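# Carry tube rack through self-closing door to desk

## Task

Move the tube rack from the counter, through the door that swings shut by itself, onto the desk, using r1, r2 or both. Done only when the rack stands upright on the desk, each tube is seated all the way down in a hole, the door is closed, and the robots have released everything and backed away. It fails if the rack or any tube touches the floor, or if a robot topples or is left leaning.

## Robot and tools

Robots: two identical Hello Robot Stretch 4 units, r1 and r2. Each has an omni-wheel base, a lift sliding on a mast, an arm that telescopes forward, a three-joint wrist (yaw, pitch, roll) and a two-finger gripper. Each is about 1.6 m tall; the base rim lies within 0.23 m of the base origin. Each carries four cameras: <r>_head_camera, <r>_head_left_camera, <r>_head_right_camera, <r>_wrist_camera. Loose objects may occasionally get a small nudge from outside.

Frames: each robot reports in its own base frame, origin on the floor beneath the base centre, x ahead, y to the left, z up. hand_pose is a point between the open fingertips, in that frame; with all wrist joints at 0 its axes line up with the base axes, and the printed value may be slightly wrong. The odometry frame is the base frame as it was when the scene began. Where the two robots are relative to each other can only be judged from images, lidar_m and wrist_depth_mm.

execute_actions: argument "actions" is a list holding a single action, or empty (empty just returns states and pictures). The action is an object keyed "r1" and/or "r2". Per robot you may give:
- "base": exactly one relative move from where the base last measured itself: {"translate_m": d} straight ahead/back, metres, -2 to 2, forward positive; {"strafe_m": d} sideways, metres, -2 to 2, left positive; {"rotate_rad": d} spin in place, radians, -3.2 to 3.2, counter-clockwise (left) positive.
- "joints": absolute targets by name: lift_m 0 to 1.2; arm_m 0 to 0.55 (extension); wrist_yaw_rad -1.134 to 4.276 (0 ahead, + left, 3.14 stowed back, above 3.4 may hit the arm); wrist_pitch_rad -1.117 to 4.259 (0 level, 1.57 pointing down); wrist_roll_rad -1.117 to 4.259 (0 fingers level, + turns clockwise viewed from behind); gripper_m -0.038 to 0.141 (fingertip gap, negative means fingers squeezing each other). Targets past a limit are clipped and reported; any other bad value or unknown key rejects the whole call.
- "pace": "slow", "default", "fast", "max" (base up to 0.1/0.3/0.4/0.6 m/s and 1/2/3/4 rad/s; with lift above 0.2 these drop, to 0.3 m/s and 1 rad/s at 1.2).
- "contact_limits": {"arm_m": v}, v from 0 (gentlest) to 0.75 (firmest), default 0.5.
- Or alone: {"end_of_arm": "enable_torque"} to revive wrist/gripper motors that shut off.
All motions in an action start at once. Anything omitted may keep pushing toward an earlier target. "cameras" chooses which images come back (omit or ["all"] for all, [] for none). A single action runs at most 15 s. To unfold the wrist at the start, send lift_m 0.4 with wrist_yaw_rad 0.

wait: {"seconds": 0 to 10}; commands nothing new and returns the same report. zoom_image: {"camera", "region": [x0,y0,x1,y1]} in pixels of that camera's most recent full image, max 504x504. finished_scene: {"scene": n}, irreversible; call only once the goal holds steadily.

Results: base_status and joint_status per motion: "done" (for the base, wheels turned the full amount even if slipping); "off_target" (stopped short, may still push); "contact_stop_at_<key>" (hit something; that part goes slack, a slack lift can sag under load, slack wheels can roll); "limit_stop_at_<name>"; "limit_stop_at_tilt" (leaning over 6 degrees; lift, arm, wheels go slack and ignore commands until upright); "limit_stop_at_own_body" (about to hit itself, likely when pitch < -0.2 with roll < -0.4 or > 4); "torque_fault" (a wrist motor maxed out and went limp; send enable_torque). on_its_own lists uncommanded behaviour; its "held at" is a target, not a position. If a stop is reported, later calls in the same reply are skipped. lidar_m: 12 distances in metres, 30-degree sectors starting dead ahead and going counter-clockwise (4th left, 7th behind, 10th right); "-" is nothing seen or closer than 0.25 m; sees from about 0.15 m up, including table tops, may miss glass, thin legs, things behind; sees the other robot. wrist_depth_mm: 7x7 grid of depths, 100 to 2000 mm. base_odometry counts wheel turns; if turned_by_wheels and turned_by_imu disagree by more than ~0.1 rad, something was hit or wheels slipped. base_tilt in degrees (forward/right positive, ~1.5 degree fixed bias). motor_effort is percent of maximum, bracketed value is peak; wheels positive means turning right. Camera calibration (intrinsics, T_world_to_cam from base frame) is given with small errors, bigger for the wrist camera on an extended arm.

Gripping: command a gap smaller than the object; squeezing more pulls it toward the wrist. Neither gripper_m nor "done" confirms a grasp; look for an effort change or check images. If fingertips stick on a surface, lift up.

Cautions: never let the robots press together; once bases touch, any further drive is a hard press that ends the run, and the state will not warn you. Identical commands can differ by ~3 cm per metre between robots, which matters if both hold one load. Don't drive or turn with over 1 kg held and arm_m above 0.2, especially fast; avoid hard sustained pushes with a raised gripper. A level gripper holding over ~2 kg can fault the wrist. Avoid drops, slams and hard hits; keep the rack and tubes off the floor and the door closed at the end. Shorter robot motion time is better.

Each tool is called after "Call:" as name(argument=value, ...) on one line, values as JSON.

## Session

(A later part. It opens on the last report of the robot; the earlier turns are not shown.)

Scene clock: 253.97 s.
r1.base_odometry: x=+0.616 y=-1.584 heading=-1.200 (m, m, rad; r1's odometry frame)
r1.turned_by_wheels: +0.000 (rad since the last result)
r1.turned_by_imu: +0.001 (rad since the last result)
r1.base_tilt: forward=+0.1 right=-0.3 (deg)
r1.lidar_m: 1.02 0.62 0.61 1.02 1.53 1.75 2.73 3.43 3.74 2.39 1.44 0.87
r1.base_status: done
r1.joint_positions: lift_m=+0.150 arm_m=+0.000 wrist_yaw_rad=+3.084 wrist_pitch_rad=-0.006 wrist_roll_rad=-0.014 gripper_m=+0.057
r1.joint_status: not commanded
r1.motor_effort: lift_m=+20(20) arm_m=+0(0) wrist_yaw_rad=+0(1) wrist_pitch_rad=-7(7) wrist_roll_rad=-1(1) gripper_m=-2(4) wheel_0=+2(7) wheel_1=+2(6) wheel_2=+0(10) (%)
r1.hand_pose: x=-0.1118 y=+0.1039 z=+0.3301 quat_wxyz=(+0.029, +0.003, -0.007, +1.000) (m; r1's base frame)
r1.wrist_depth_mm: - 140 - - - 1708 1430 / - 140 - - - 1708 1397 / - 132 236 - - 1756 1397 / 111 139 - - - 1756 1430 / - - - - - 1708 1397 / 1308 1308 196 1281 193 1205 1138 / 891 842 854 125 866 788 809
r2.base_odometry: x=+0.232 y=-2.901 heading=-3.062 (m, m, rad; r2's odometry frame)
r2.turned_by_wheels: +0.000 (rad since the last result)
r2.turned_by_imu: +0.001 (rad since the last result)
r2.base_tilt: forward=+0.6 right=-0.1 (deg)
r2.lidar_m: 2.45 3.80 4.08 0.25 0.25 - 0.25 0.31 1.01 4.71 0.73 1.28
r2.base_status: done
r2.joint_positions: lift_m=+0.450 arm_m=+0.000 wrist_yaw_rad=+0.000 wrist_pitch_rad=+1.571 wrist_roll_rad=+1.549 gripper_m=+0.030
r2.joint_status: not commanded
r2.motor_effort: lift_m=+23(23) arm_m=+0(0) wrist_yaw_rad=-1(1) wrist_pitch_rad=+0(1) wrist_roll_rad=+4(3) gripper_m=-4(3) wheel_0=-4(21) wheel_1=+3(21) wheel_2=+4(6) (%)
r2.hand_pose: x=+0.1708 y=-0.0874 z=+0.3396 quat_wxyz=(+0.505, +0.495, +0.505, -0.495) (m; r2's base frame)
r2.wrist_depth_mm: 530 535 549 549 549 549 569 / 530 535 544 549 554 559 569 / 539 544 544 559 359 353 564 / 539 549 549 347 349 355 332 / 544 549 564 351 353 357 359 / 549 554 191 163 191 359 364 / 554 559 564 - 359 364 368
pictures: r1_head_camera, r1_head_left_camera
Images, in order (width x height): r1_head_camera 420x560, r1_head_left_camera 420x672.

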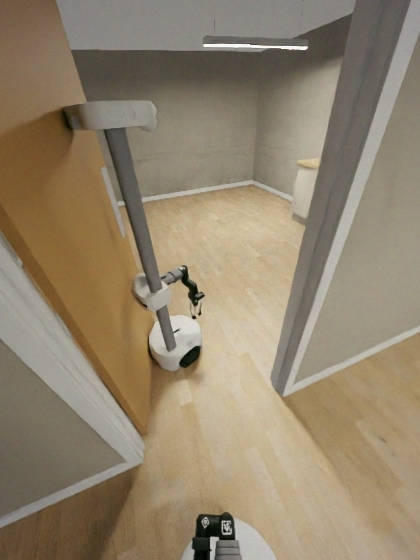

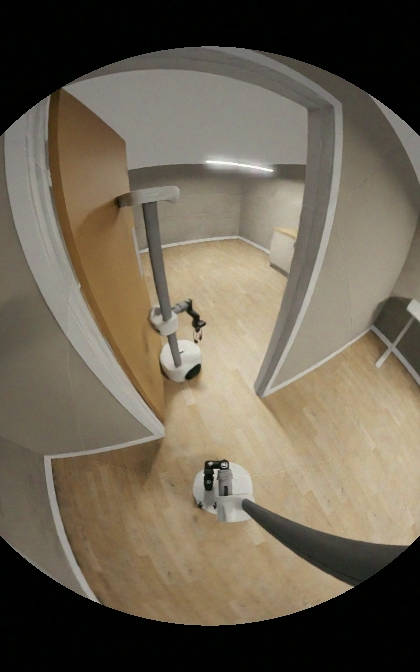

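Call:
execute_actions(actions=[{"r1": {"base": {"translate_m": 0.73}, "joints": {"wrist_yaw_rad": 3.3, "gripper_m": 0.02}, "pace": "max"}, "r2": {"base": {"translate_m": 0.3}, "pace": "default"}}], cameras=["r1_head_camera", "r2_head_camera", "r1_head_left_camera"])

Scene clock: 288.33 s.
r1.base_odometry: x=+0.881 y=-2.265 heading=-1.199 (m, m, rad; r1's odometry frame)
r1.turned_by_wheels: +0.000 (rad since the last result)
r1.turned_by_imu: -0.001 (rad since the last result)
r1.base_tilt: forward=+0.2 right=-0.2 (deg)
r1.lidar_m: 0.45 0.45 0.39 0.38 0.45 2.03 3.18 4.09 2.62 0.37 0.34 2.52
r1.base_status: done
r1.joint_positions: lift_m=+0.150 arm_m=+0.000 wrist_yaw_rad=+3.300 wrist_pitch_rad=-0.006 wrist_roll_rad=-0.014 gripper_m=+0.020
r1.joint_status: all done
r1.motor_effort: lift_m=+20(20) arm_m=+0(0) wrist_yaw_rad=+2(11) wrist_pitch_rad=-7(8) wrist_roll_rad=+0(0) gripper_m=-5(5) wheel_0=+0(8) wheel_1=+0(9) wheel_2=+1(14) (%)
r1.hand_pose: x=-0.1275 y=+0.0408 z=+0.3301 quat_wxyz=(-0.079, +0.004, -0.007, +0.997) (m; r1's base frame)
r1.wrist_depth_mm: - - 132 - - - 1921 / - - 128 - - - 1921 / - - 122 172 - - 1921 / - - 131 258 - - 1863 / 178 219 - - - - 1863 / 181 1078 1078 217 193 1182 1138 / 180 224 788 123 820 788 809
r2.base_odometry: x=-0.067 y=-2.925 heading=-3.061 (m, m, rad; r2's odometry frame)
r2.turned_by_wheels: +0.000 (rad since the last result)
r2.turned_by_imu: +0.000 (rad since the last result)
r2.base_tilt: forward=+0.8 right=+0.0 (deg)
r2.lidar_m: 2.15 2.63 3.96 3.31 0.25 0.25 0.25 0.51 0.46 0.56 0.76 1.57
r2.base_status: done
r2.joint_positions: lift_m=+0.450 arm_m=+0.000 wrist_yaw_rad=+0.000 wrist_pitch_rad=+1.571 wrist_roll_rad=+1.549 gripper_m=+0.030
r2.joint_status: not commanded
r2.motor_effort: lift_m=+22(23) arm_m=+0(0) wrist_yaw_rad=-1(0) wrist_pitch_rad=+1(0) wrist_roll_rad=+3(4) gripper_m=-6(3) wheel_0=-4(6) wheel_1=+6(11) wheel_2=+2(7) (%)
r2.hand_pose: x=+0.1708 y=-0.0874 z=+0.3396 quat_wxyz=(+0.505, +0.495, +0.505, -0.495) (m; r2's base frame)
r2.wrist_depth_mm: 525 530 535 549 544 559 559 / 530 539 544 549 559 559 564 / 535 544 549 564 357 355 564 / 539 549 554 349 351 355 330 / 544 554 554 349 355 357 359 / 549 554 191 163 192 359 366 / 554 564 559 - 357 364 366
pictures: r1_head_camera, r1_head_left_camera, r2_head_camera
Images, in order (width x height): r1_head_camera 420x560, r1_head_left_camera 420x672, r2_head_camera 420x560.

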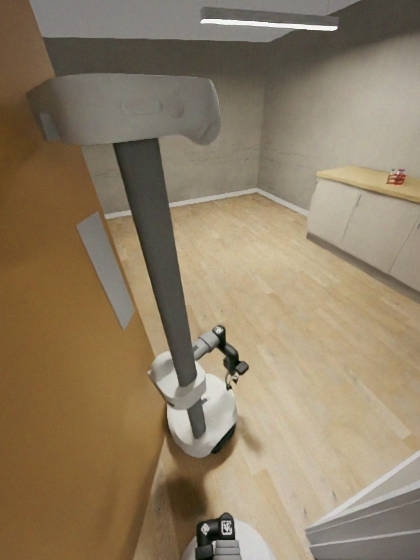

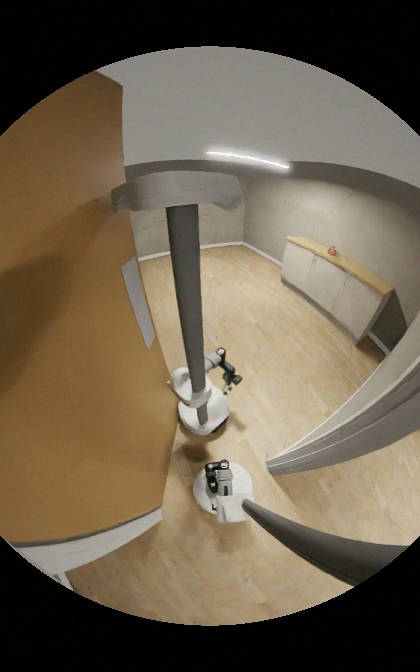

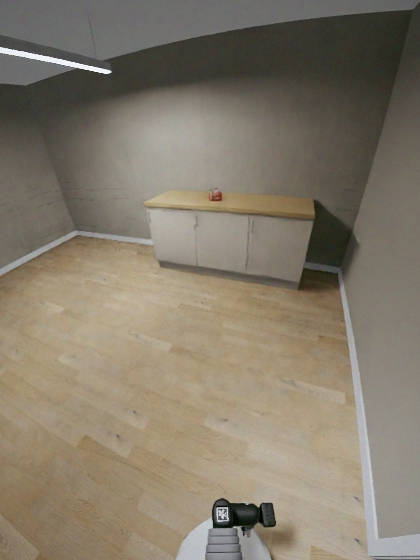

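Call:
zoom_image(camera="r2_head_camera", region=[185, 175, 245, 215])

Call:
zoom_image(camera="r1_head_camera", region=[360, 155, 420, 200])

Region (185, 175, 245, 215) of r2_head_camera's 420x560 image, scaled by 8.400, with more detail than that image has.

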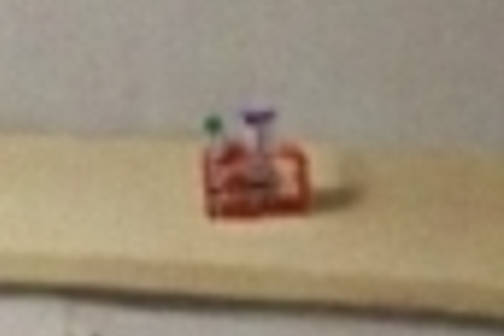

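Region (360, 155, 420, 200) of r1_head_camera's 420x560 image, scaled by 8.400, with more detail than that image has; it fills the top 378 rows of this view, and the rest is white.

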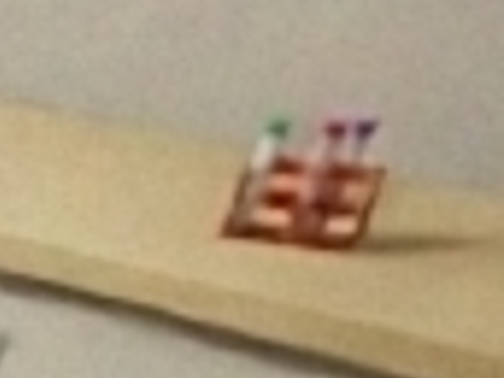

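Call:
execute_actions(actions=[{"r1": {"base": {"translate_m": 0.2}, "pace": "default"}, "r2": {"base": {"translate_m": 1.93}, "joints": {"lift_m": 1.2, "arm_m": 0.22, "wrist_yaw_rad": 0.8, "wrist_roll_rad": 2.37, "gripper_m": 0.12}, "pace": "max"}}], cameras=["r1_head_left_camera", "r2_head_camera", "r2_wrist_camera"])

Scene clock: 318.00 s.
r1.base_odometry: x=+0.953 y=-2.451 heading=-1.200 (m, m, rad; r1's odometry frame)
r1.turned_by_wheels: +0.000 (rad since the last result)
r1.turned_by_imu: +0.000 (rad since the last result)
r1.base_tilt: forward=+0.2 right=-0.2 (deg)
r1.lidar_m: 0.29 0.25 - 0.25 0.29 0.66 3.32 4.27 0.37 0.33 1.53 1.96
r1.base_status: done
r1.joint_positions: lift_m=+0.150 arm_m=+0.000 wrist_yaw_rad=+3.300 wrist_pitch_rad=-0.006 wrist_roll_rad=-0.014 gripper_m=+0.020
r1.joint_status: not commanded
r1.motor_effort: lift_m=+20(20) arm_m=-1(1) wrist_yaw_rad=+1(1) wrist_pitch_rad=-7(8) wrist_roll_rad=+0(0) gripper_m=-5(6) wheel_0=-6(3) wheel_1=+8(11) wheel_2=-4(9) (%)
r1.hand_pose: x=-0.1275 y=+0.0408 z=+0.3301 quat_wxyz=(-0.079, +0.004, -0.007, +0.997) (m; r1's base frame)
r1.wrist_depth_mm: - - 132 - - - - / - - 127 - - - - / - - 123 172 - - - / - - 131 258 - - - / 178 220 - - - - 1863 / 181 1078 1078 217 192 1205 1138 / 181 224 788 123 820 788 809
r2.base_odometry: x=-1.991 y=-3.080 heading=-3.061 (m, m, rad; r2's odometry frame)
r2.turned_by_wheels: +0.000 (rad since the last result)
r2.turned_by_imu: -0.009 (rad since the last result)
r2.base_tilt: forward=+0.6 right=-0.1 (deg)
r2.lidar_m: 0.33 0.43 0.82 3.30 4.06 3.70 1.85 1.45 1.29 0.65 0.39 0.33
r2.base_status: done
r2.joint_positions: lift_m=+1.200 arm_m=+0.219 wrist_yaw_rad=+0.800 wrist_pitch_rad=+1.571 wrist_roll_rad=+2.369 gripper_m=+0.120
r2.joint_status: all done
r2.motor_effort: lift_m=+24(28) arm_m=+8(9) wrist_yaw_rad=+0(5) wrist_pitch_rad=+1(1) wrist_roll_rad=+3(7) gripper_m=-1(2) wheel_0=+0(9) wheel_1=+1(15) wheel_2=+0(15) (%)
r2.hand_pose: x=+0.4522 y=-0.0609 z=+1.0895 quat_wxyz=(+0.500, +0.500, +0.500, -0.500) (m; r2's base frame)
r2.wrist_depth_mm: 379 382 387 389 394 1281 1281 / 382 387 389 394 394 1308 1281 / 384 387 392 397 402 1308 1336 / 389 389 397 397 1098 1098 1336 / 389 325 394 402 404 1308 1336 / 394 320 392 160 1308 1336 1336 / 394 304 404 - 1366 1336 1336
pictures: r1_head_left_camera, r2_head_camera, r2_wrist_camera
camera_calibration (this result's frames):
r2_wrist_camera: T_world_to_cam=[[-0.998328, 0.0380634, 0.0435026, 0.39848], [0.0398211, 0.998395, 0.0402798, 0.0435382], [-0.0418996, 0.0419447, -0.998241, 1.33784], [0, 0, 0, 1]] pos_world=[0.452134, -0.114751, 1.31639]
Images, in order (width x height): r1_head_left_camera 420x672, r2_head_camera 420x560, r2_wrist_camera 616x392.

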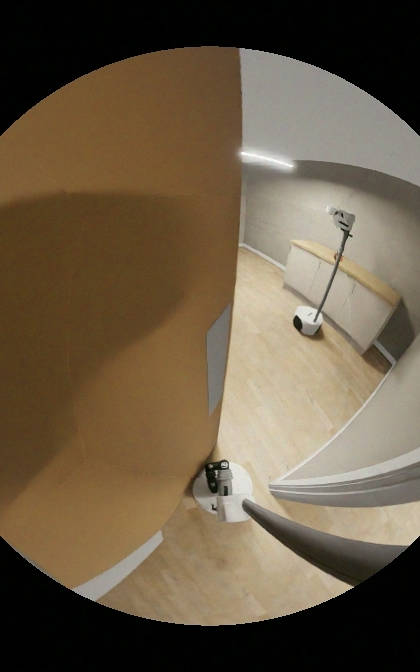

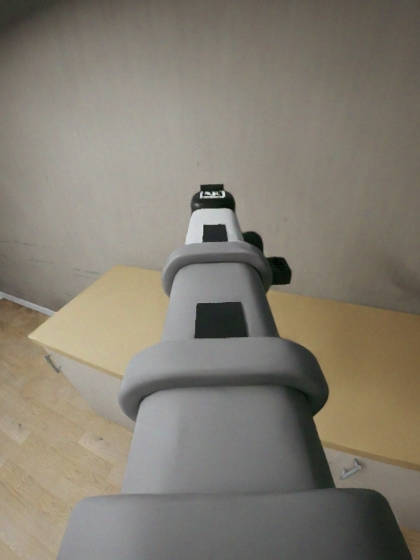

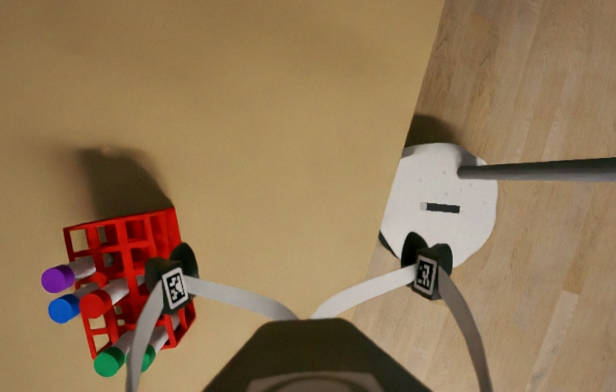

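Call:
zoom_image(camera="r2_wrist_camera", region=[20, 190, 240, 392])

Region (20, 190, 240, 392) of r2_wrist_camera's 616x392 image, scaled by 2.291; it fills the top 463 rows of this view, and the rest is white.

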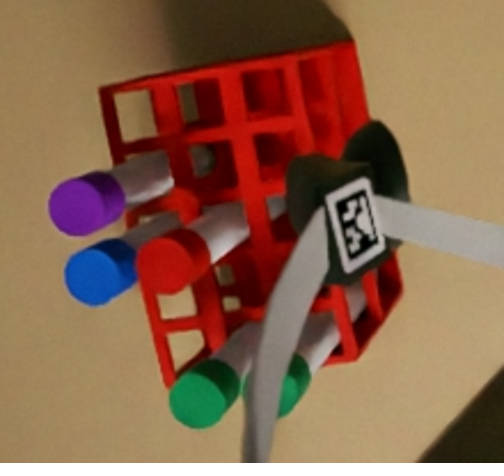

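Call:
zoom_image(camera="r2_wrist_camera", region=[130, 220, 480, 340])

Call:
zoom_image(camera="r1_head_left_camera", region=[130, 400, 310, 560])

Region (130, 220, 480, 340) of r2_wrist_camera's 616x392 image, scaled by 1.440; it fills the top 173 rows of this view, and the rest is white.

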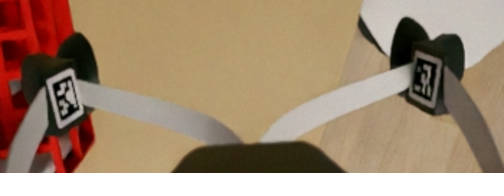

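Region (130, 400, 310, 560) of r1_head_left_camera's 420x672 image, scaled by 2.800, with more detail than that image has.

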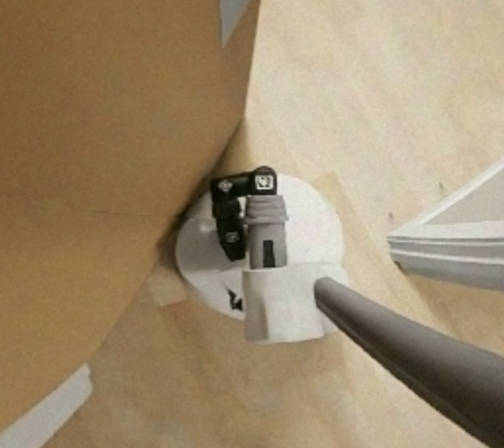

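Call:
execute_actions(actions=[{"r1": {"base": {"rotate_rad": -0.73}, "pace": "default"}, "r2": {"joints": {"lift_m": 1.19, "arm_m": 0.354, "wrist_yaw_rad": 1.571, "wrist_roll_rad": 3.011}, "pace": "fast"}}], cameras=["r1_head_left_camera", "r2_wrist_camera"])

Scene clock: 351.47 s.
r1.base_odometry: x=+0.953 y=-2.451 heading=-1.929 (m, m, rad; r1's odometry frame)
r1.turned_by_wheels: -0.730 (rad since the last result)
r1.turned_by_imu: -0.732 (rad since the last result)
r1.base_tilt: forward=+0.1 right=-0.3 (deg)
r1.lidar_m: 1.97 0.35 0.25 - 0.26 0.25 0.47 2.62 4.28 4.27 0.33 0.48
r1.base_status: done
r1.joint_positions: lift_m=+0.150 arm_m=+0.000 wrist_yaw_rad=+3.300 wrist_pitch_rad=-0.006 wrist_roll_rad=-0.014 gripper_m=+0.020
r1.joint_status: not commanded
r1.motor_effort: lift_m=+20(20) arm_m=+0(1) wrist_yaw_rad=-1(1) wrist_pitch_rad=-8(8) wrist_roll_rad=-1(1) gripper_m=-6(5) wheel_0=-7(7) wheel_1=+10(17) wheel_2=+3(3) (%)
r1.hand_pose: x=-0.1275 y=+0.0408 z=+0.3301 quat_wxyz=(-0.079, +0.004, -0.007, +0.997) (m; r1's base frame)
r1.wrist_depth_mm: - - 132 - 488 270 - / - - 128 741 500 276 210 / - - 123 172 512 281 208 / - - 131 258 521 283 210 / 178 219 - - 525 283 210 / 181 1078 1078 217 193 285 216 / 180 225 788 123 535 248 -
r2.base_odometry: x=-1.991 y=-3.080 heading=-3.061 (m, m, rad; r2's odometry frame)
r2.turned_by_wheels: +0.000 (rad since the last result)
r2.turned_by_imu: +0.002 (rad since the last result)
r2.base_tilt: forward=+0.7 right=-0.1 (deg)
r2.lidar_m: 0.34 0.42 0.82 3.29 4.04 3.73 1.86 1.46 1.31 0.65 0.40 0.33
r2.base_status: not commanded
r2.joint_positions: lift_m=+1.190 arm_m=+0.353 wrist_yaw_rad=+1.570 wrist_pitch_rad=+1.571 wrist_roll_rad=+3.010 gripper_m=+0.120
r2.joint_status: all done
r2.motor_effort: lift_m=+16(23) arm_m=+8(8) wrist_yaw_rad=+0(5) wrist_pitch_rad=+0(0) wrist_roll_rad=+3(6) gripper_m=-3(1) wheel_0=+0(0) wheel_1=+1(1) wheel_2=+0(0) (%)
r2.hand_pose: x=+0.6109 y=-0.0001 z=+1.0801 quat_wxyz=(+0.532, +0.466, +0.532, -0.466) (m; r2's base frame)
r2.wrist_depth_mm: 373 373 377 379 384 389 394 / 373 375 379 382 389 394 397 / 375 377 382 384 392 397 1281 / 382 384 387 317 394 399 1118 / 382 384 387 319 394 404 1308 / 382 389 394 160 397 1336 1366 / 387 387 397 - 410 1336 1366
pictures: r1_head_left_camera, r2_wrist_camera
camera_calibration (this result's frames):
r2_wrist_camera: T_world_to_cam=[[-0.994877, -0.0912588, 0.0434822, 0.552883], [-0.089533, 0.995176, 0.040113, 0.0560662], [-0.0469331, 0.0360145, -0.998249, 1.33563], [0, 0, 0, 1]] pos_world=[0.617756, -0.0534423, 1.307]
Images, in order (width x height): r1_head_left_camera 420x672, r2_wrist_camera 616x392.

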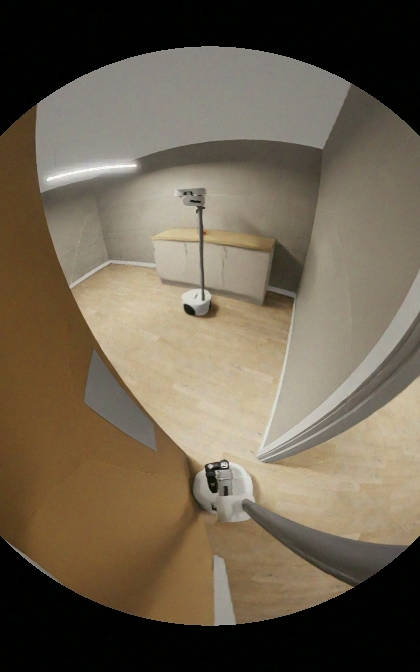

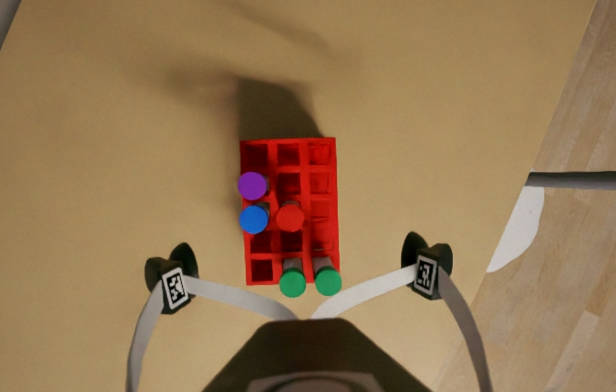

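Call:
zoom_image(camera="r2_wrist_camera", region=[190, 120, 410, 320])

Region (190, 120, 410, 320) of r2_wrist_camera's 616x392 image, scaled by 2.291; it fills the top 458 rows of this view, and the rest is white.

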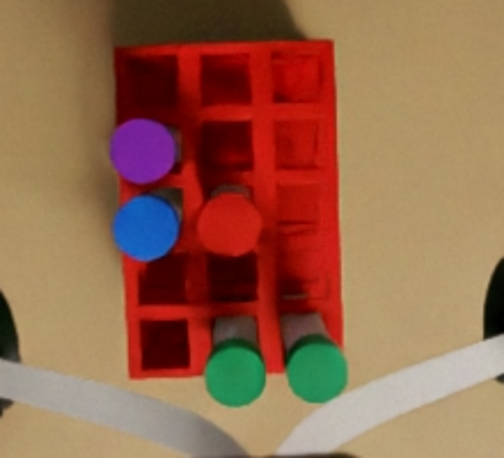

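Call:
execute_actions(actions=[{"r1": {"base": {"strafe_m": 0.1}, "pace": "default"}, "r2": {"joints": {"lift_m": 1.1, "arm_m": 0.359, "gripper_m": 0.11}, "pace": "default"}}], cameras=["r2_wrist_camera"])

Scene clock: 371.93 s.
r1.base_odometry: x=+1.046 y=-2.486 heading=-1.929 (m, m, rad; r1's odometry frame)
r1.turned_by_wheels: +0.000 (rad since the last result)
r1.turned_by_imu: +0.002 (rad since the last result)
r1.base_tilt: forward=+0.2 right=-0.3 (deg)
r1.lidar_m: 1.94 3.00 0.26 0.25 - 0.25 0.34 2.58 4.37 4.32 0.43 0.83
r1.base_status: done
r1.joint_positions: lift_m=+0.150 arm_m=+0.000 wrist_yaw_rad=+3.300 wrist_pitch_rad=-0.006 wrist_roll_rad=-0.014 gripper_m=+0.020
r1.joint_status: not commanded
r1.motor_effort: lift_m=+20(20) arm_m=+0(0) wrist_yaw_rad=+1(1) wrist_pitch_rad=-8(7) wrist_roll_rad=-1(1) gripper_m=-5(5) wheel_0=-6(16) wheel_1=+7(19) wheel_2=+2(3) (%)
r1.hand_pose: x=-0.1275 y=+0.0408 z=+0.3301 quat_wxyz=(-0.079, +0.004, -0.007, +0.997) (m; r1's base frame)
r1.wrist_depth_mm: - - 132 634 366 243 - / - - 127 521 373 246 199 / - - 123 172 377 249 201 / - - 131 259 382 250 198 / 178 220 - 723 384 252 198 / 181 1078 1078 218 193 251 203 / 181 225 798 123 384 226 -
r2.base_odometry: x=-1.991 y=-3.080 heading=-3.061 (m, m, rad; r2's odometry frame)
r2.turned_by_wheels: +0.000 (rad since the last result)
r2.turned_by_imu: +0.002 (rad since the last result)
r2.base_tilt: forward=+0.6 right=+0.0 (deg)
r2.lidar_m: 0.33 0.41 0.84 3.31 4.05 3.71 1.92 1.48 1.30 0.61 0.39 0.34
r2.base_status: not commanded
r2.joint_positions: lift_m=+1.100 arm_m=+0.358 wrist_yaw_rad=+1.570 wrist_pitch_rad=+1.571 wrist_roll_rad=+3.010 gripper_m=+0.110
r2.joint_status: all done
r2.motor_effort: lift_m=+16(15) arm_m=+8(8) wrist_yaw_rad=+0(0) wrist_pitch_rad=+1(0) wrist_roll_rad=+3(4) gripper_m=-1(2) wheel_0=+0(0) wheel_1=+1(1) wheel_2=+0(0) (%)
r2.hand_pose: x=+0.6159 y=-0.0001 z=+0.9901 quat_wxyz=(+0.532, +0.466, +0.532, -0.466) (m; r2's base frame)
r2.wrist_depth_mm: 285 290 291 293 297 298 303 / 287 290 293 296 298 301 306 / 287 293 293 225 301 304 309 / 290 297 296 259 303 306 310 / 293 296 262 228 229 309 314 / 297 298 235 158 307 314 1255 / 298 301 303 - 312 314 1255
pictures: r2_wrist_camera
camera_calibration (this result's frames):
r2_wrist_camera: T_world_to_cam=[[-0.994878, -0.0912545, 0.0434822, 0.561766], [-0.0895287, 0.995176, 0.0401129, 0.0601204], [-0.0469329, 0.0360146, -0.998249, 1.24604], [0, 0, 0, 1]] pos_world=[0.622752, -0.0534422, 1.21702]
Images, in order (width x height): r2_wrist_camera 616x392.

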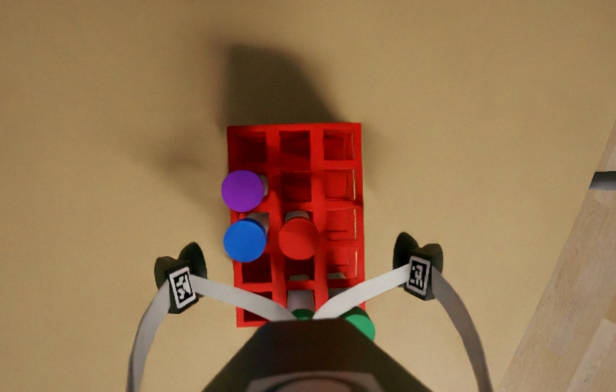

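Call:
execute_actions(actions=[{"r1": {"base": {"strafe_m": 0.1}, "pace": "default"}, "r2": {"joints": {"lift_m": 1.096, "gripper_m": 0.04}, "pace": "default"}}], cameras=["r2_wrist_camera"])

Scene clock: 376.47 s.
r1.base_odometry: x=+1.140 y=-2.521 heading=-1.929 (m, m, rad; r1's odometry frame)
r1.turned_by_wheels: +0.000 (rad since the last result)
r1.turned_by_imu: +0.002 (rad since the last result)
r1.base_tilt: forward=+0.2 right=-0.2 (deg)
r1.lidar_m: 1.95 3.97 0.29 0.25 - 0.25 0.29 0.69 4.44 0.60 0.50 1.11
r1.base_status: done
r1.joint_positions: lift_m=+0.150 arm_m=+0.000 wrist_yaw_rad=+3.300 wrist_pitch_rad=-0.006 wrist_roll_rad=-0.014 gripper_m=+0.020
r1.joint_status: not commanded
r1.motor_effort: lift_m=+20(20) arm_m=+0(0) wrist_yaw_rad=+0(1) wrist_pitch_rad=-8(8) wrist_roll_rad=-1(0) gripper_m=-5(5) wheel_0=-7(17) wheel_1=+7(18) wheel_2=+3(3) (%)
r1.hand_pose: x=-0.1275 y=+0.0408 z=+0.3301 quat_wxyz=(-0.079, +0.004, -0.007, +0.997) (m; r1's base frame)
r1.wrist_depth_mm: - - 132 459 320 232 - / - - 127 407 322 235 198 / - - 122 172 325 236 199 / - - 131 259 329 238 196 / 179 219 1921 512 329 238 201 / 182 1078 778 217 193 238 200 / 181 225 788 123 329 219 -
r2.base_odometry: x=-1.991 y=-3.080 heading=-3.061 (m, m, rad; r2's odometry frame)
r2.turned_by_wheels: +0.000 (rad since the last result)
r2.turned_by_imu: +0.002 (rad since the last result)
r2.base_tilt: forward=+0.6 right=-0.2 (deg)
r2.lidar_m: 0.32 0.42 0.81 3.30 4.07 3.69 1.93 1.45 1.30 0.61 0.39 0.33
r2.base_status: not commanded
r2.joint_positions: lift_m=+1.096 arm_m=+0.358 wrist_yaw_rad=+1.570 wrist_pitch_rad=+1.571 wrist_roll_rad=+3.010 gripper_m=+0.040
r2.joint_status: all done
r2.motor_effort: lift_m=+16(15) arm_m=+8(8) wrist_yaw_rad=+0(0) wrist_pitch_rad=+0(0) wrist_roll_rad=+3(3) gripper_m=-20(22) wheel_0=+0(0) wheel_1=+1(1) wheel_2=+0(0) (%)
r2.hand_pose: x=+0.6159 y=-0.0001 z=+0.9861 quat_wxyz=(+0.532, +0.466, +0.532, -0.466) (m; r2's base frame)
r2.wrist_depth_mm: 281 283 286 290 293 296 297 / 282 285 290 293 297 297 301 / 286 289 290 235 296 300 303 / 287 291 293 247 300 303 306 / 289 291 195 212 249 306 309 / 294 294 203 213 215 306 1229 / 293 296 300 - 307 309 1255
pictures: r2_wrist_camera
camera_calibration (this result's frames):
r2_wrist_camera: T_world_to_cam=[[-0.994877, -0.0912605, 0.0434822, 0.561941], [-0.0895347, 0.995176, 0.0401128, 0.0602839], [-0.0469331, 0.0360142, -0.998249, 1.24204], [0, 0, 0, 1]] pos_world=[0.622753, -0.0534411, 1.21301]
Images, in order (width x height): r2_wrist_camera 616x392.

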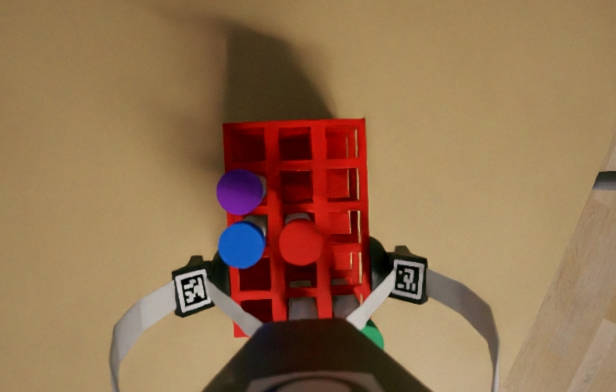

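Call:
execute_actions(actions=[{"r1": {"base": {"strafe_m": 0.2}, "pace": "default"}, "r2": {"base": {"rotate_rad": 0.126}, "joints": {"lift_m": 1.14, "arm_m": 0.0, "wrist_yaw_rad": 0.0, "wrist_roll_rad": 1.5}, "pace": "fast"}}], cameras=["r2_wrist_camera", "r1_head_left_camera", "r2_head_right_camera"])

Scene clock: 400.67 s.
r1.base_odometry: x=+1.327 y=-2.591 heading=-1.928 (m, m, rad; r1's odometry frame)
r1.turned_by_wheels: +0.000 (rad since the last result)
r1.turned_by_imu: +0.001 (rad since the last result)
r1.base_tilt: forward=+0.2 right=-0.2 (deg)
r1.lidar_m: 1.96 4.09 4.08 0.25 0.25 - 0.25 0.42 4.63 0.71 0.68 1.66
r1.base_status: done
r1.joint_positions: lift_m=+0.150 arm_m=+0.000 wrist_yaw_rad=+3.300 wrist_pitch_rad=-0.006 wrist_roll_rad=-0.014 gripper_m=+0.020
r1.joint_status: not commanded
r1.motor_effort: lift_m=+20(20) arm_m=+0(0) wrist_yaw_rad=+0(2) wrist_pitch_rad=-7(7) wrist_roll_rad=-1(0) gripper_m=-5(5) wheel_0=-4(16) wheel_1=+4(20) wheel_2=+3(5) (%)
r1.hand_pose: x=-0.1275 y=+0.0408 z=+0.3301 quat_wxyz=(-0.079, +0.004, -0.007, +0.997) (m; r1's base frame)
r1.wrist_depth_mm: - - 132 353 283 226 - / - - 127 329 285 229 201 / - - 122 172 285 230 200 / - - 131 258 286 231 200 / 178 219 504 373 287 231 201 / 182 768 477 217 193 231 203 / 180 224 480 123 286 216 -
r2.base_odometry: x=-1.991 y=-3.080 heading=-2.935 (m, m, rad; r2's odometry frame)
r2.turned_by_wheels: +0.126 (rad since the last result)
r2.turned_by_imu: +0.126 (rad since the last result)
r2.base_tilt: forward=+0.7 right=-0.1 (deg)
r2.lidar_m: 0.34 0.46 3.27 3.37 3.93 2.18 1.96 1.40 1.32 0.54 0.37 0.25
r2.base_status: done
r2.joint_positions: lift_m=+1.140 arm_m=+0.001 wrist_yaw_rad=+0.000 wrist_pitch_rad=+1.571 wrist_roll_rad=+1.501 gripper_m=+0.040
r2.joint_status: all done
r2.motor_effort: lift_m=+25(27) arm_m=-8(9) wrist_yaw_rad=-1(8) wrist_pitch_rad=-1(2) wrist_roll_rad=+0(10) gripper_m=-19(19) wheel_0=-1(5) wheel_1=-3(7) wheel_2=-1(7) (%)
r2.hand_pose: x=+0.1721 y=-0.0874 z=+1.0293 quat_wxyz=(+0.517, +0.482, +0.517, -0.482) (m; r2's base frame)
r2.wrist_depth_mm: 324 325 389 1098 1182 1205 1229 / 325 330 512 1182 1205 1205 1255 / 327 332 508 234 1205 1255 1205 / 332 355 621 247 1008 564 1281 / 334 504 194 212 249 1281 1281 / 338 466 202 213 216 1255 1281 / 351 866 1229 - 1308 1281 1281
pictures: r1_head_left_camera, r2_head_right_camera, r2_wrist_camera
camera_calibration (this result's frames):
r2_wrist_camera: T_world_to_cam=[[-0.998555, -0.0307825, 0.0440523, 0.115938], [-0.0290092, 0.998765, 0.0403413, 0.0953839], [-0.0452397, 0.0390051, -0.998214, 1.26745], [0, 0, 0, 1]] pos_world=[0.175877, -0.141134, 1.25623]
Images, in order (width x height): r1_head_left_camera 420x672, r2_head_right_camera 420x672, r2_wrist_camera 616x392.

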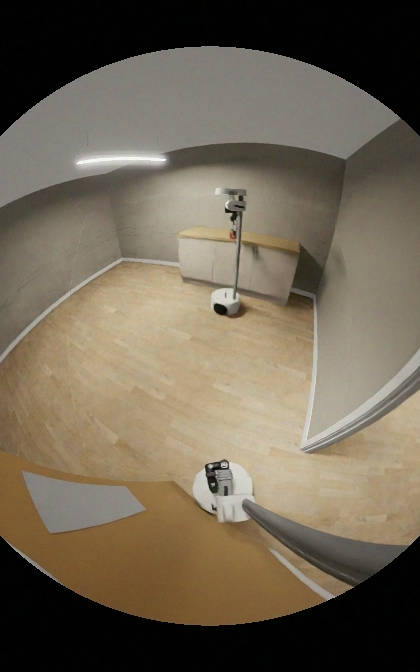

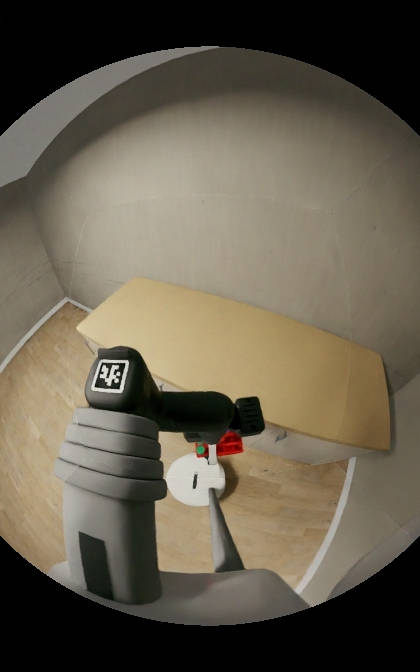

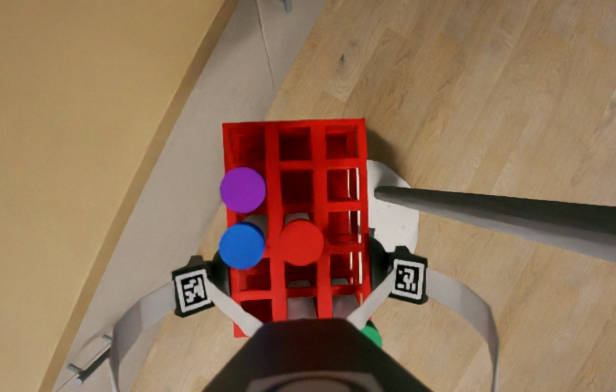

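Call:
zoom_image(camera="r1_head_left_camera", region=[140, 420, 340, 600])

Region (140, 420, 340, 600) of r1_head_left_camera's 420x672 image, scaled by 2.520, with more detail than that image has; it fills the top 454 rows of this view, and the rest is white.

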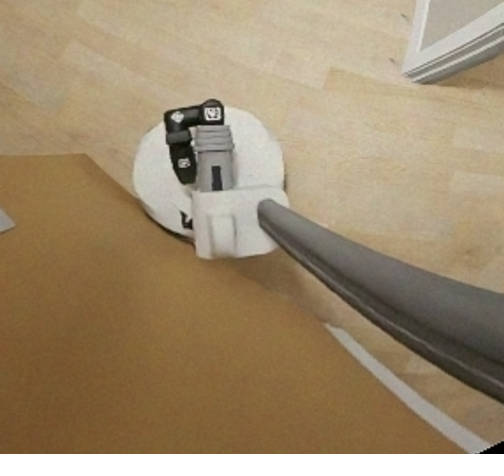

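Call:
execute_actions(actions=[{"r1": {"base": {"strafe_m": 0.33}, "pace": "default"}, "r2": {"base": {"translate_m": -0.55}, "joints": {"lift_m": 0.5}, "pace": "max"}}], cameras=["r2_wrist_camera", "r1_head_left_camera", "r1_head_right_camera", "r2_head_camera"])

Scene clock: 418.70 s.
r1.base_odometry: x=+1.636 y=-2.707 heading=-1.928 (m, m, rad; r1's odometry frame)
r1.turned_by_wheels: +0.000 (rad since the last result)
r1.turned_by_imu: +0.003 (rad since the last result)
r1.base_tilt: forward=+0.3 right=-0.2 (deg)
r1.lidar_m: 1.52 4.02 3.78 2.37 0.25 1.56 0.25 0.28 0.72 1.02 1.09 1.49
r1.base_status: done
r1.joint_positions: lift_m=+0.150 arm_m=+0.000 wrist_yaw_rad=+3.300 wrist_pitch_rad=-0.006 wrist_roll_rad=-0.014 gripper_m=+0.020
r1.joint_status: not commanded
r1.motor_effort: lift_m=+20(20) arm_m=-1(1) wrist_yaw_rad=+1(0) wrist_pitch_rad=-8(7) wrist_roll_rad=-1(1) gripper_m=-4(4) wheel_0=-1(14) wheel_1=-1(13) wheel_2=+3(5) (%)
r1.hand_pose: x=-0.1275 y=+0.0408 z=+0.3301 quat_wxyz=(-0.079, +0.004, -0.007, +0.997) (m; r1's base frame)
r1.wrist_depth_mm: - - 132 314 272 235 1255 / - - 127 300 273 236 1281 / - - 122 172 274 236 1255 / - - 131 258 274 237 1255 / 178 219 377 324 273 238 1255 / 182 449 368 217 193 236 585 / 180 225 370 123 273 227 218
r2.base_odometry: x=-1.453 y=-2.968 heading=-2.936 (m, m, rad; r2's odometry frame)
r2.turned_by_wheels: +0.000 (rad since the last result)
r2.turned_by_imu: +0.006 (rad since the last result)
r2.base_tilt: forward=+0.5 right=-0.1 (deg)
r2.lidar_m: 0.85 1.15 3.53 3.62 3.42 1.48 1.56 1.10 1.05 1.07 0.86 0.82
r2.base_status: done
r2.joint_positions: lift_m=+0.500 arm_m=+0.001 wrist_yaw_rad=+0.000 wrist_pitch_rad=+1.571 wrist_roll_rad=+1.501 gripper_m=+0.040
r2.joint_status: all done
r2.motor_effort: lift_m=+18(22) arm_m=-8(8) wrist_yaw_rad=-2(2) wrist_pitch_rad=+1(1) wrist_roll_rad=-1(1) gripper_m=-21(22) wheel_0=-1(6) wheel_1=-2(8) wheel_2=+1(9) (%)
r2.hand_pose: x=+0.1722 y=-0.0874 z=+0.3899 quat_wxyz=(+0.517, +0.482, +0.517, -0.482) (m; r2's base frame)
r2.wrist_depth_mm: 580 585 591 591 603 609 615 / 574 591 591 597 603 609 609 / 591 585 591 236 410 609 621 / 591 597 591 246 404 404 413 / 597 603 204 211 249 404 413 / 603 597 202 213 215 410 415 / 615 609 615 - 413 415 421
pictures: r1_head_left_camera, r1_head_right_camera, r2_head_camera, r2_wrist_camera
camera_calibration (this result's frames):
r2_wrist_camera: T_world_to_cam=[[-0.998571, -0.0308797, 0.0436144, 0.144374], [-0.0291242, 0.998762, 0.0403286, 0.121206], [-0.0448057, 0.0390007, -0.998234, 0.629117], [0, 0, 0, 1]] pos_world=[0.175885, -0.141134, 0.616821]
Images, in order (width x height): r1_head_left_camera 420x672, r1_head_right_camera 420x672, r2_head_camera 420x560, r2_wrist_camera 616x392.

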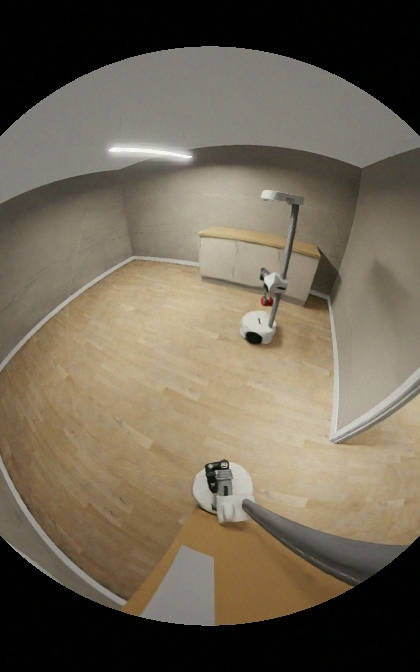

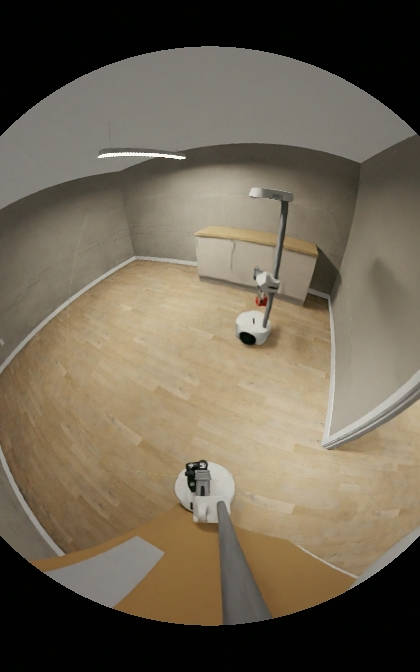

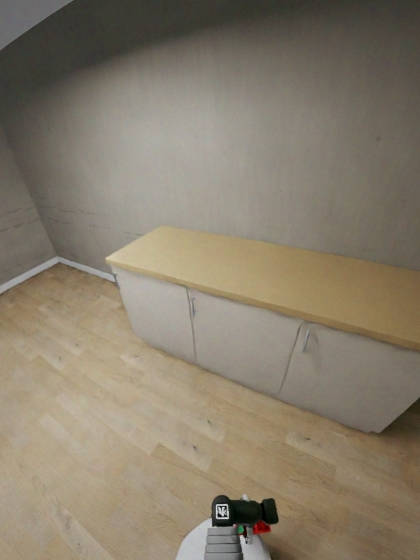

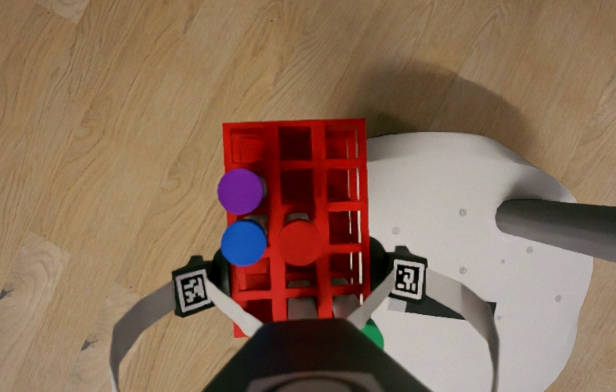

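Call:
zoom_image(camera="r2_head_camera", region=[100, 240, 420, 450])

Call:
zoom_image(camera="r1_head_right_camera", region=[160, 290, 380, 530])

Region (100, 240, 420, 450) of r2_head_camera's 420x560 image, scaled by 1.575, with more detail than that image has; it fills the top 331 rows of this view, and the rest is white.

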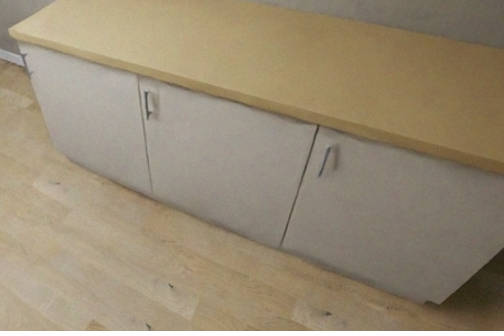

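Region (160, 290, 380, 530) of r1_head_right_camera's 420x672 image, scaled by 2.100, with more detail than that image has; it fills the left 462 columns of this view, and the rest is white.

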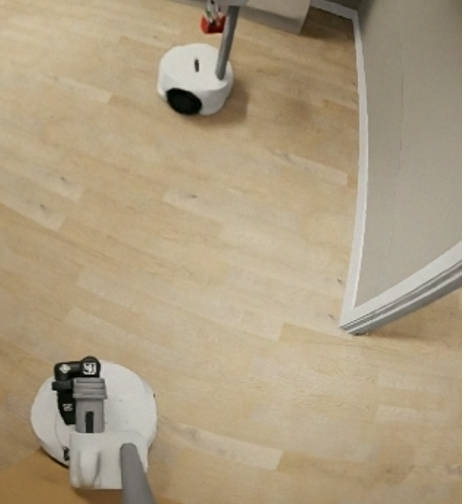

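Call:
execute_actions(actions=[{"r1": {"base": {"strafe_m": 0.06}, "pace": "slow"}, "r2": {"base": {"translate_m": -1.58}, "pace": "max"}}], cameras=["r1_head_right_camera", "r2_head_right_camera", "r2_head_left_camera"])

Scene clock: 445.30 s.
r1.base_odometry: x=+1.692 y=-2.728 heading=-1.928 (m, m, rad; r1's odometry frame)
r1.turned_by_wheels: +0.000 (rad since the last result)
r1.turned_by_imu: +0.003 (rad since the last result)
r1.base_tilt: forward=+0.3 right=-0.3 (deg)
r1.lidar_m: 2.60 3.96 3.73 2.36 1.60 1.54 0.25 0.27 0.66 0.42 0.44 2.52
r1.base_status: done
r1.joint_positions: lift_m=+0.150 arm_m=+0.000 wrist_yaw_rad=+3.300 wrist_pitch_rad=-0.006 wrist_roll_rad=-0.014 gripper_m=+0.020
r1.joint_status: not commanded
r1.motor_effort: lift_m=+20(20) arm_m=+0(0) wrist_yaw_rad=+0(0) wrist_pitch_rad=-8(7) wrist_roll_rad=-1(1) gripper_m=-4(4) wheel_0=-4(9) wheel_1=+2(7) wheel_2=+1(2) (%)
r1.hand_pose: x=-0.1275 y=+0.0408 z=+0.3301 quat_wxyz=(-0.079, +0.004, -0.007, +0.997) (m; r1's base frame)
r1.wrist_depth_mm: - - 132 310 273 1397 1308 / - - 127 297 272 1397 1308 / - - 123 172 274 1366 1281 / - - 131 258 274 1366 1281 / 179 219 370 319 274 1336 1281 / 181 433 362 217 193 991 1138 / 180 225 362 123 273 732 809
r2.base_odometry: x=+0.094 y=-2.645 heading=-2.936 (m, m, rad; r2's odometry frame)
r2.turned_by_wheels: +0.000 (rad since the last result)
r2.turned_by_imu: +0.012 (rad since the last result)
r2.base_tilt: forward=+0.6 right=-0.3 (deg)
r2.lidar_m: 2.27 3.97 0.54 0.44 0.48 0.50 0.53 2.67 4.46 0.46 0.42 1.09
r2.base_status: done
r2.joint_positions: lift_m=+0.500 arm_m=+0.001 wrist_yaw_rad=+0.000 wrist_pitch_rad=+1.571 wrist_roll_rad=+1.501 gripper_m=+0.040
r2.joint_status: not commanded
r2.motor_effort: lift_m=+18(18) arm_m=-8(8) wrist_yaw_rad=-1(2) wrist_pitch_rad=+1(1) wrist_roll_rad=+0(1) gripper_m=-17(23) wheel_0=-1(8) wheel_1=-1(6) wheel_2=-2(15) (%)
r2.hand_pose: x=+0.1722 y=-0.0874 z=+0.3899 quat_wxyz=(+0.517, +0.482, +0.517, -0.482) (m; r2's base frame)
r2.wrist_depth_mm: 580 580 591 597 597 603 603 / 580 585 591 597 609 609 615 / 580 597 591 235 410 615 615 / 591 603 603 246 402 407 410 / 597 603 195 212 249 407 410 / 603 603 204 212 216 410 415 / 603 615 621 - 410 415 427
pictures: r1_head_right_camera, r2_head_left_camera, r2_head_right_camera
Images, in order (width x height): r1_head_right_camera 420x672, r2_head_left_camera 420x672, r2_head_right_camera 420x672.

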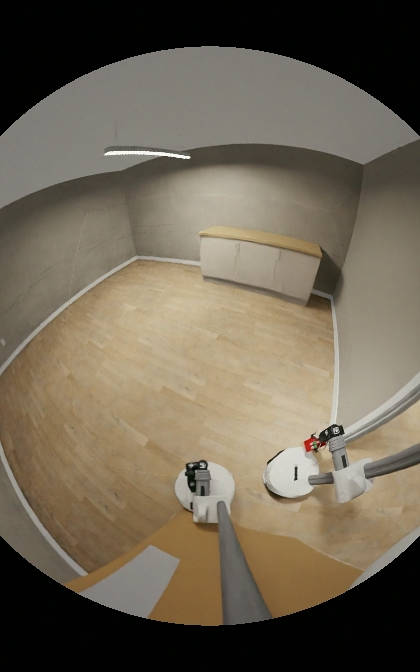

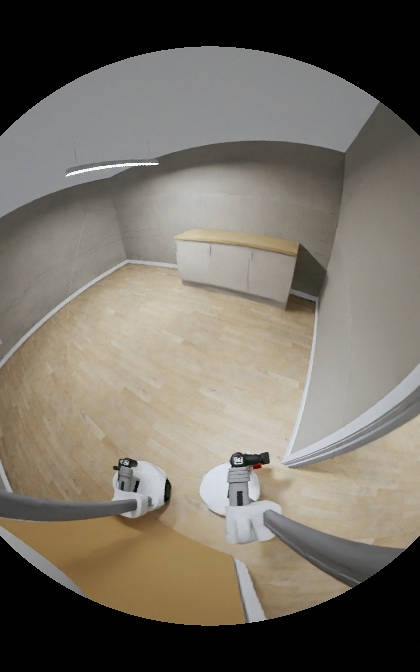

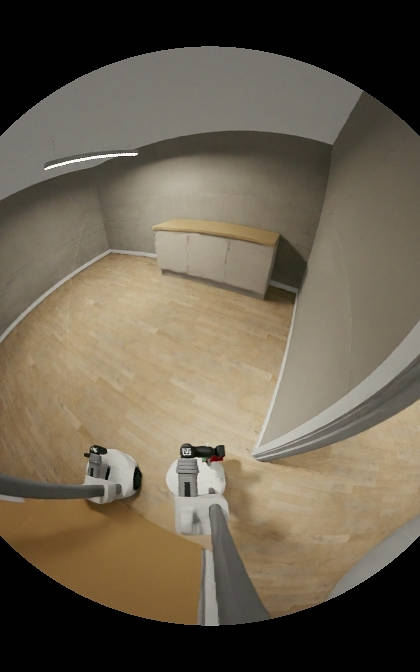

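Call:
execute_actions(actions=[{"r2": {"base": {"rotate_rad": -0.69}, "pace": "fast"}}], cameras=["r2_head_camera", "r2_head_right_camera"])

Scene clock: 451.47 s.
r1.base_odometry: x=+1.692 y=-2.728 heading=-1.928 (m, m, rad; r1's odometry frame)
r1.turned_by_wheels: +0.000 (rad since the last result)
r1.turned_by_imu: +0.002 (rad since the last result)
r1.base_tilt: forward=+0.2 right=-0.2 (deg)
r1.lidar_m: 2.61 3.98 3.73 2.36 1.62 1.52 0.25 0.27 0.63 0.40 0.46 2.55
r1.base_status: not commanded
r1.joint_positions: lift_m=+0.150 arm_m=+0.000 wrist_yaw_rad=+3.300 wrist_pitch_rad=-0.006 wrist_roll_rad=-0.014 gripper_m=+0.020
r1.joint_status: not commanded
r1.motor_effort: lift_m=+20(20) arm_m=-1(0) wrist_yaw_rad=-1(0) wrist_pitch_rad=-7(8) wrist_roll_rad=-1(1) gripper_m=-5(5) wheel_0=-3(3) wheel_1=+2(2) wheel_2=+1(1) (%)
r1.hand_pose: x=-0.1275 y=+0.0408 z=+0.3301 quat_wxyz=(-0.079, +0.004, -0.007, +0.997) (m; r1's base frame)
r1.wrist_depth_mm: - - 132 310 272 1366 1281 / - - 128 297 274 1366 1308 / - - 123 172 274 1366 1281 / - - 131 258 274 1366 1281 / 178 219 370 319 274 1366 1281 / 182 433 362 217 192 991 1138 / 180 225 364 123 274 732 809
r2.base_odometry: x=+0.094 y=-2.645 heading=+2.657 (m, m, rad; r2's odometry frame)
r2.turned_by_wheels: -0.690 (rad since the last result)
r2.turned_by_imu: -0.679 (rad since the last result)
r2.base_tilt: forward=+0.6 right=+0.0 (deg)
r2.lidar_m: 0.70 2.25 2.69 4.28 0.43 0.44 0.51 0.52 0.68 4.38 4.48 0.43
r2.base_status: done
r2.joint_positions: lift_m=+0.500 arm_m=+0.001 wrist_yaw_rad=+0.000 wrist_pitch_rad=+1.571 wrist_roll_rad=+1.501 gripper_m=+0.040
r2.joint_status: not commanded
r2.motor_effort: lift_m=+19(18) arm_m=-7(8) wrist_yaw_rad=-1(1) wrist_pitch_rad=+1(1) wrist_roll_rad=+0(0) gripper_m=-19(20) wheel_0=-1(7) wheel_1=+0(9) wheel_2=-2(7) (%)
r2.hand_pose: x=+0.1722 y=-0.0874 z=+0.3899 quat_wxyz=(+0.517, +0.482, +0.517, -0.482) (m; r2's base frame)
r2.wrist_depth_mm: 320 525 585 597 603 609 609 / 343 480 591 603 609 615 615 / 564 585 591 236 415 609 627 / 585 591 603 246 402 404 407 / 597 603 193 213 249 407 413 / 603 597 203 213 215 410 418 / 603 603 615 - 410 415 421
pictures: r2_head_camera, r2_head_right_camera
Images, in order (width x height): r2_head_camera 420x560, r2_head_right_camera 420x672.

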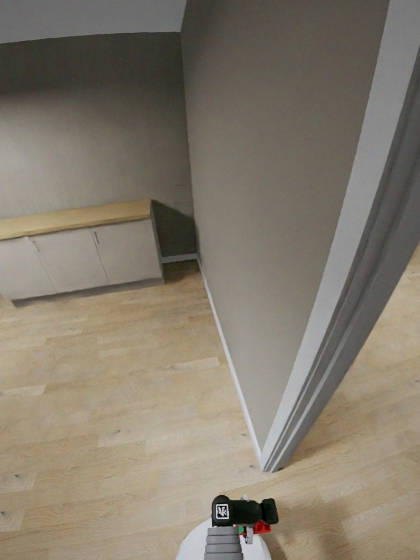

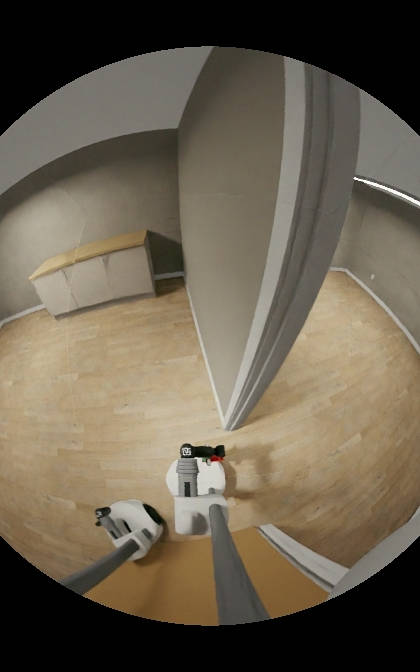

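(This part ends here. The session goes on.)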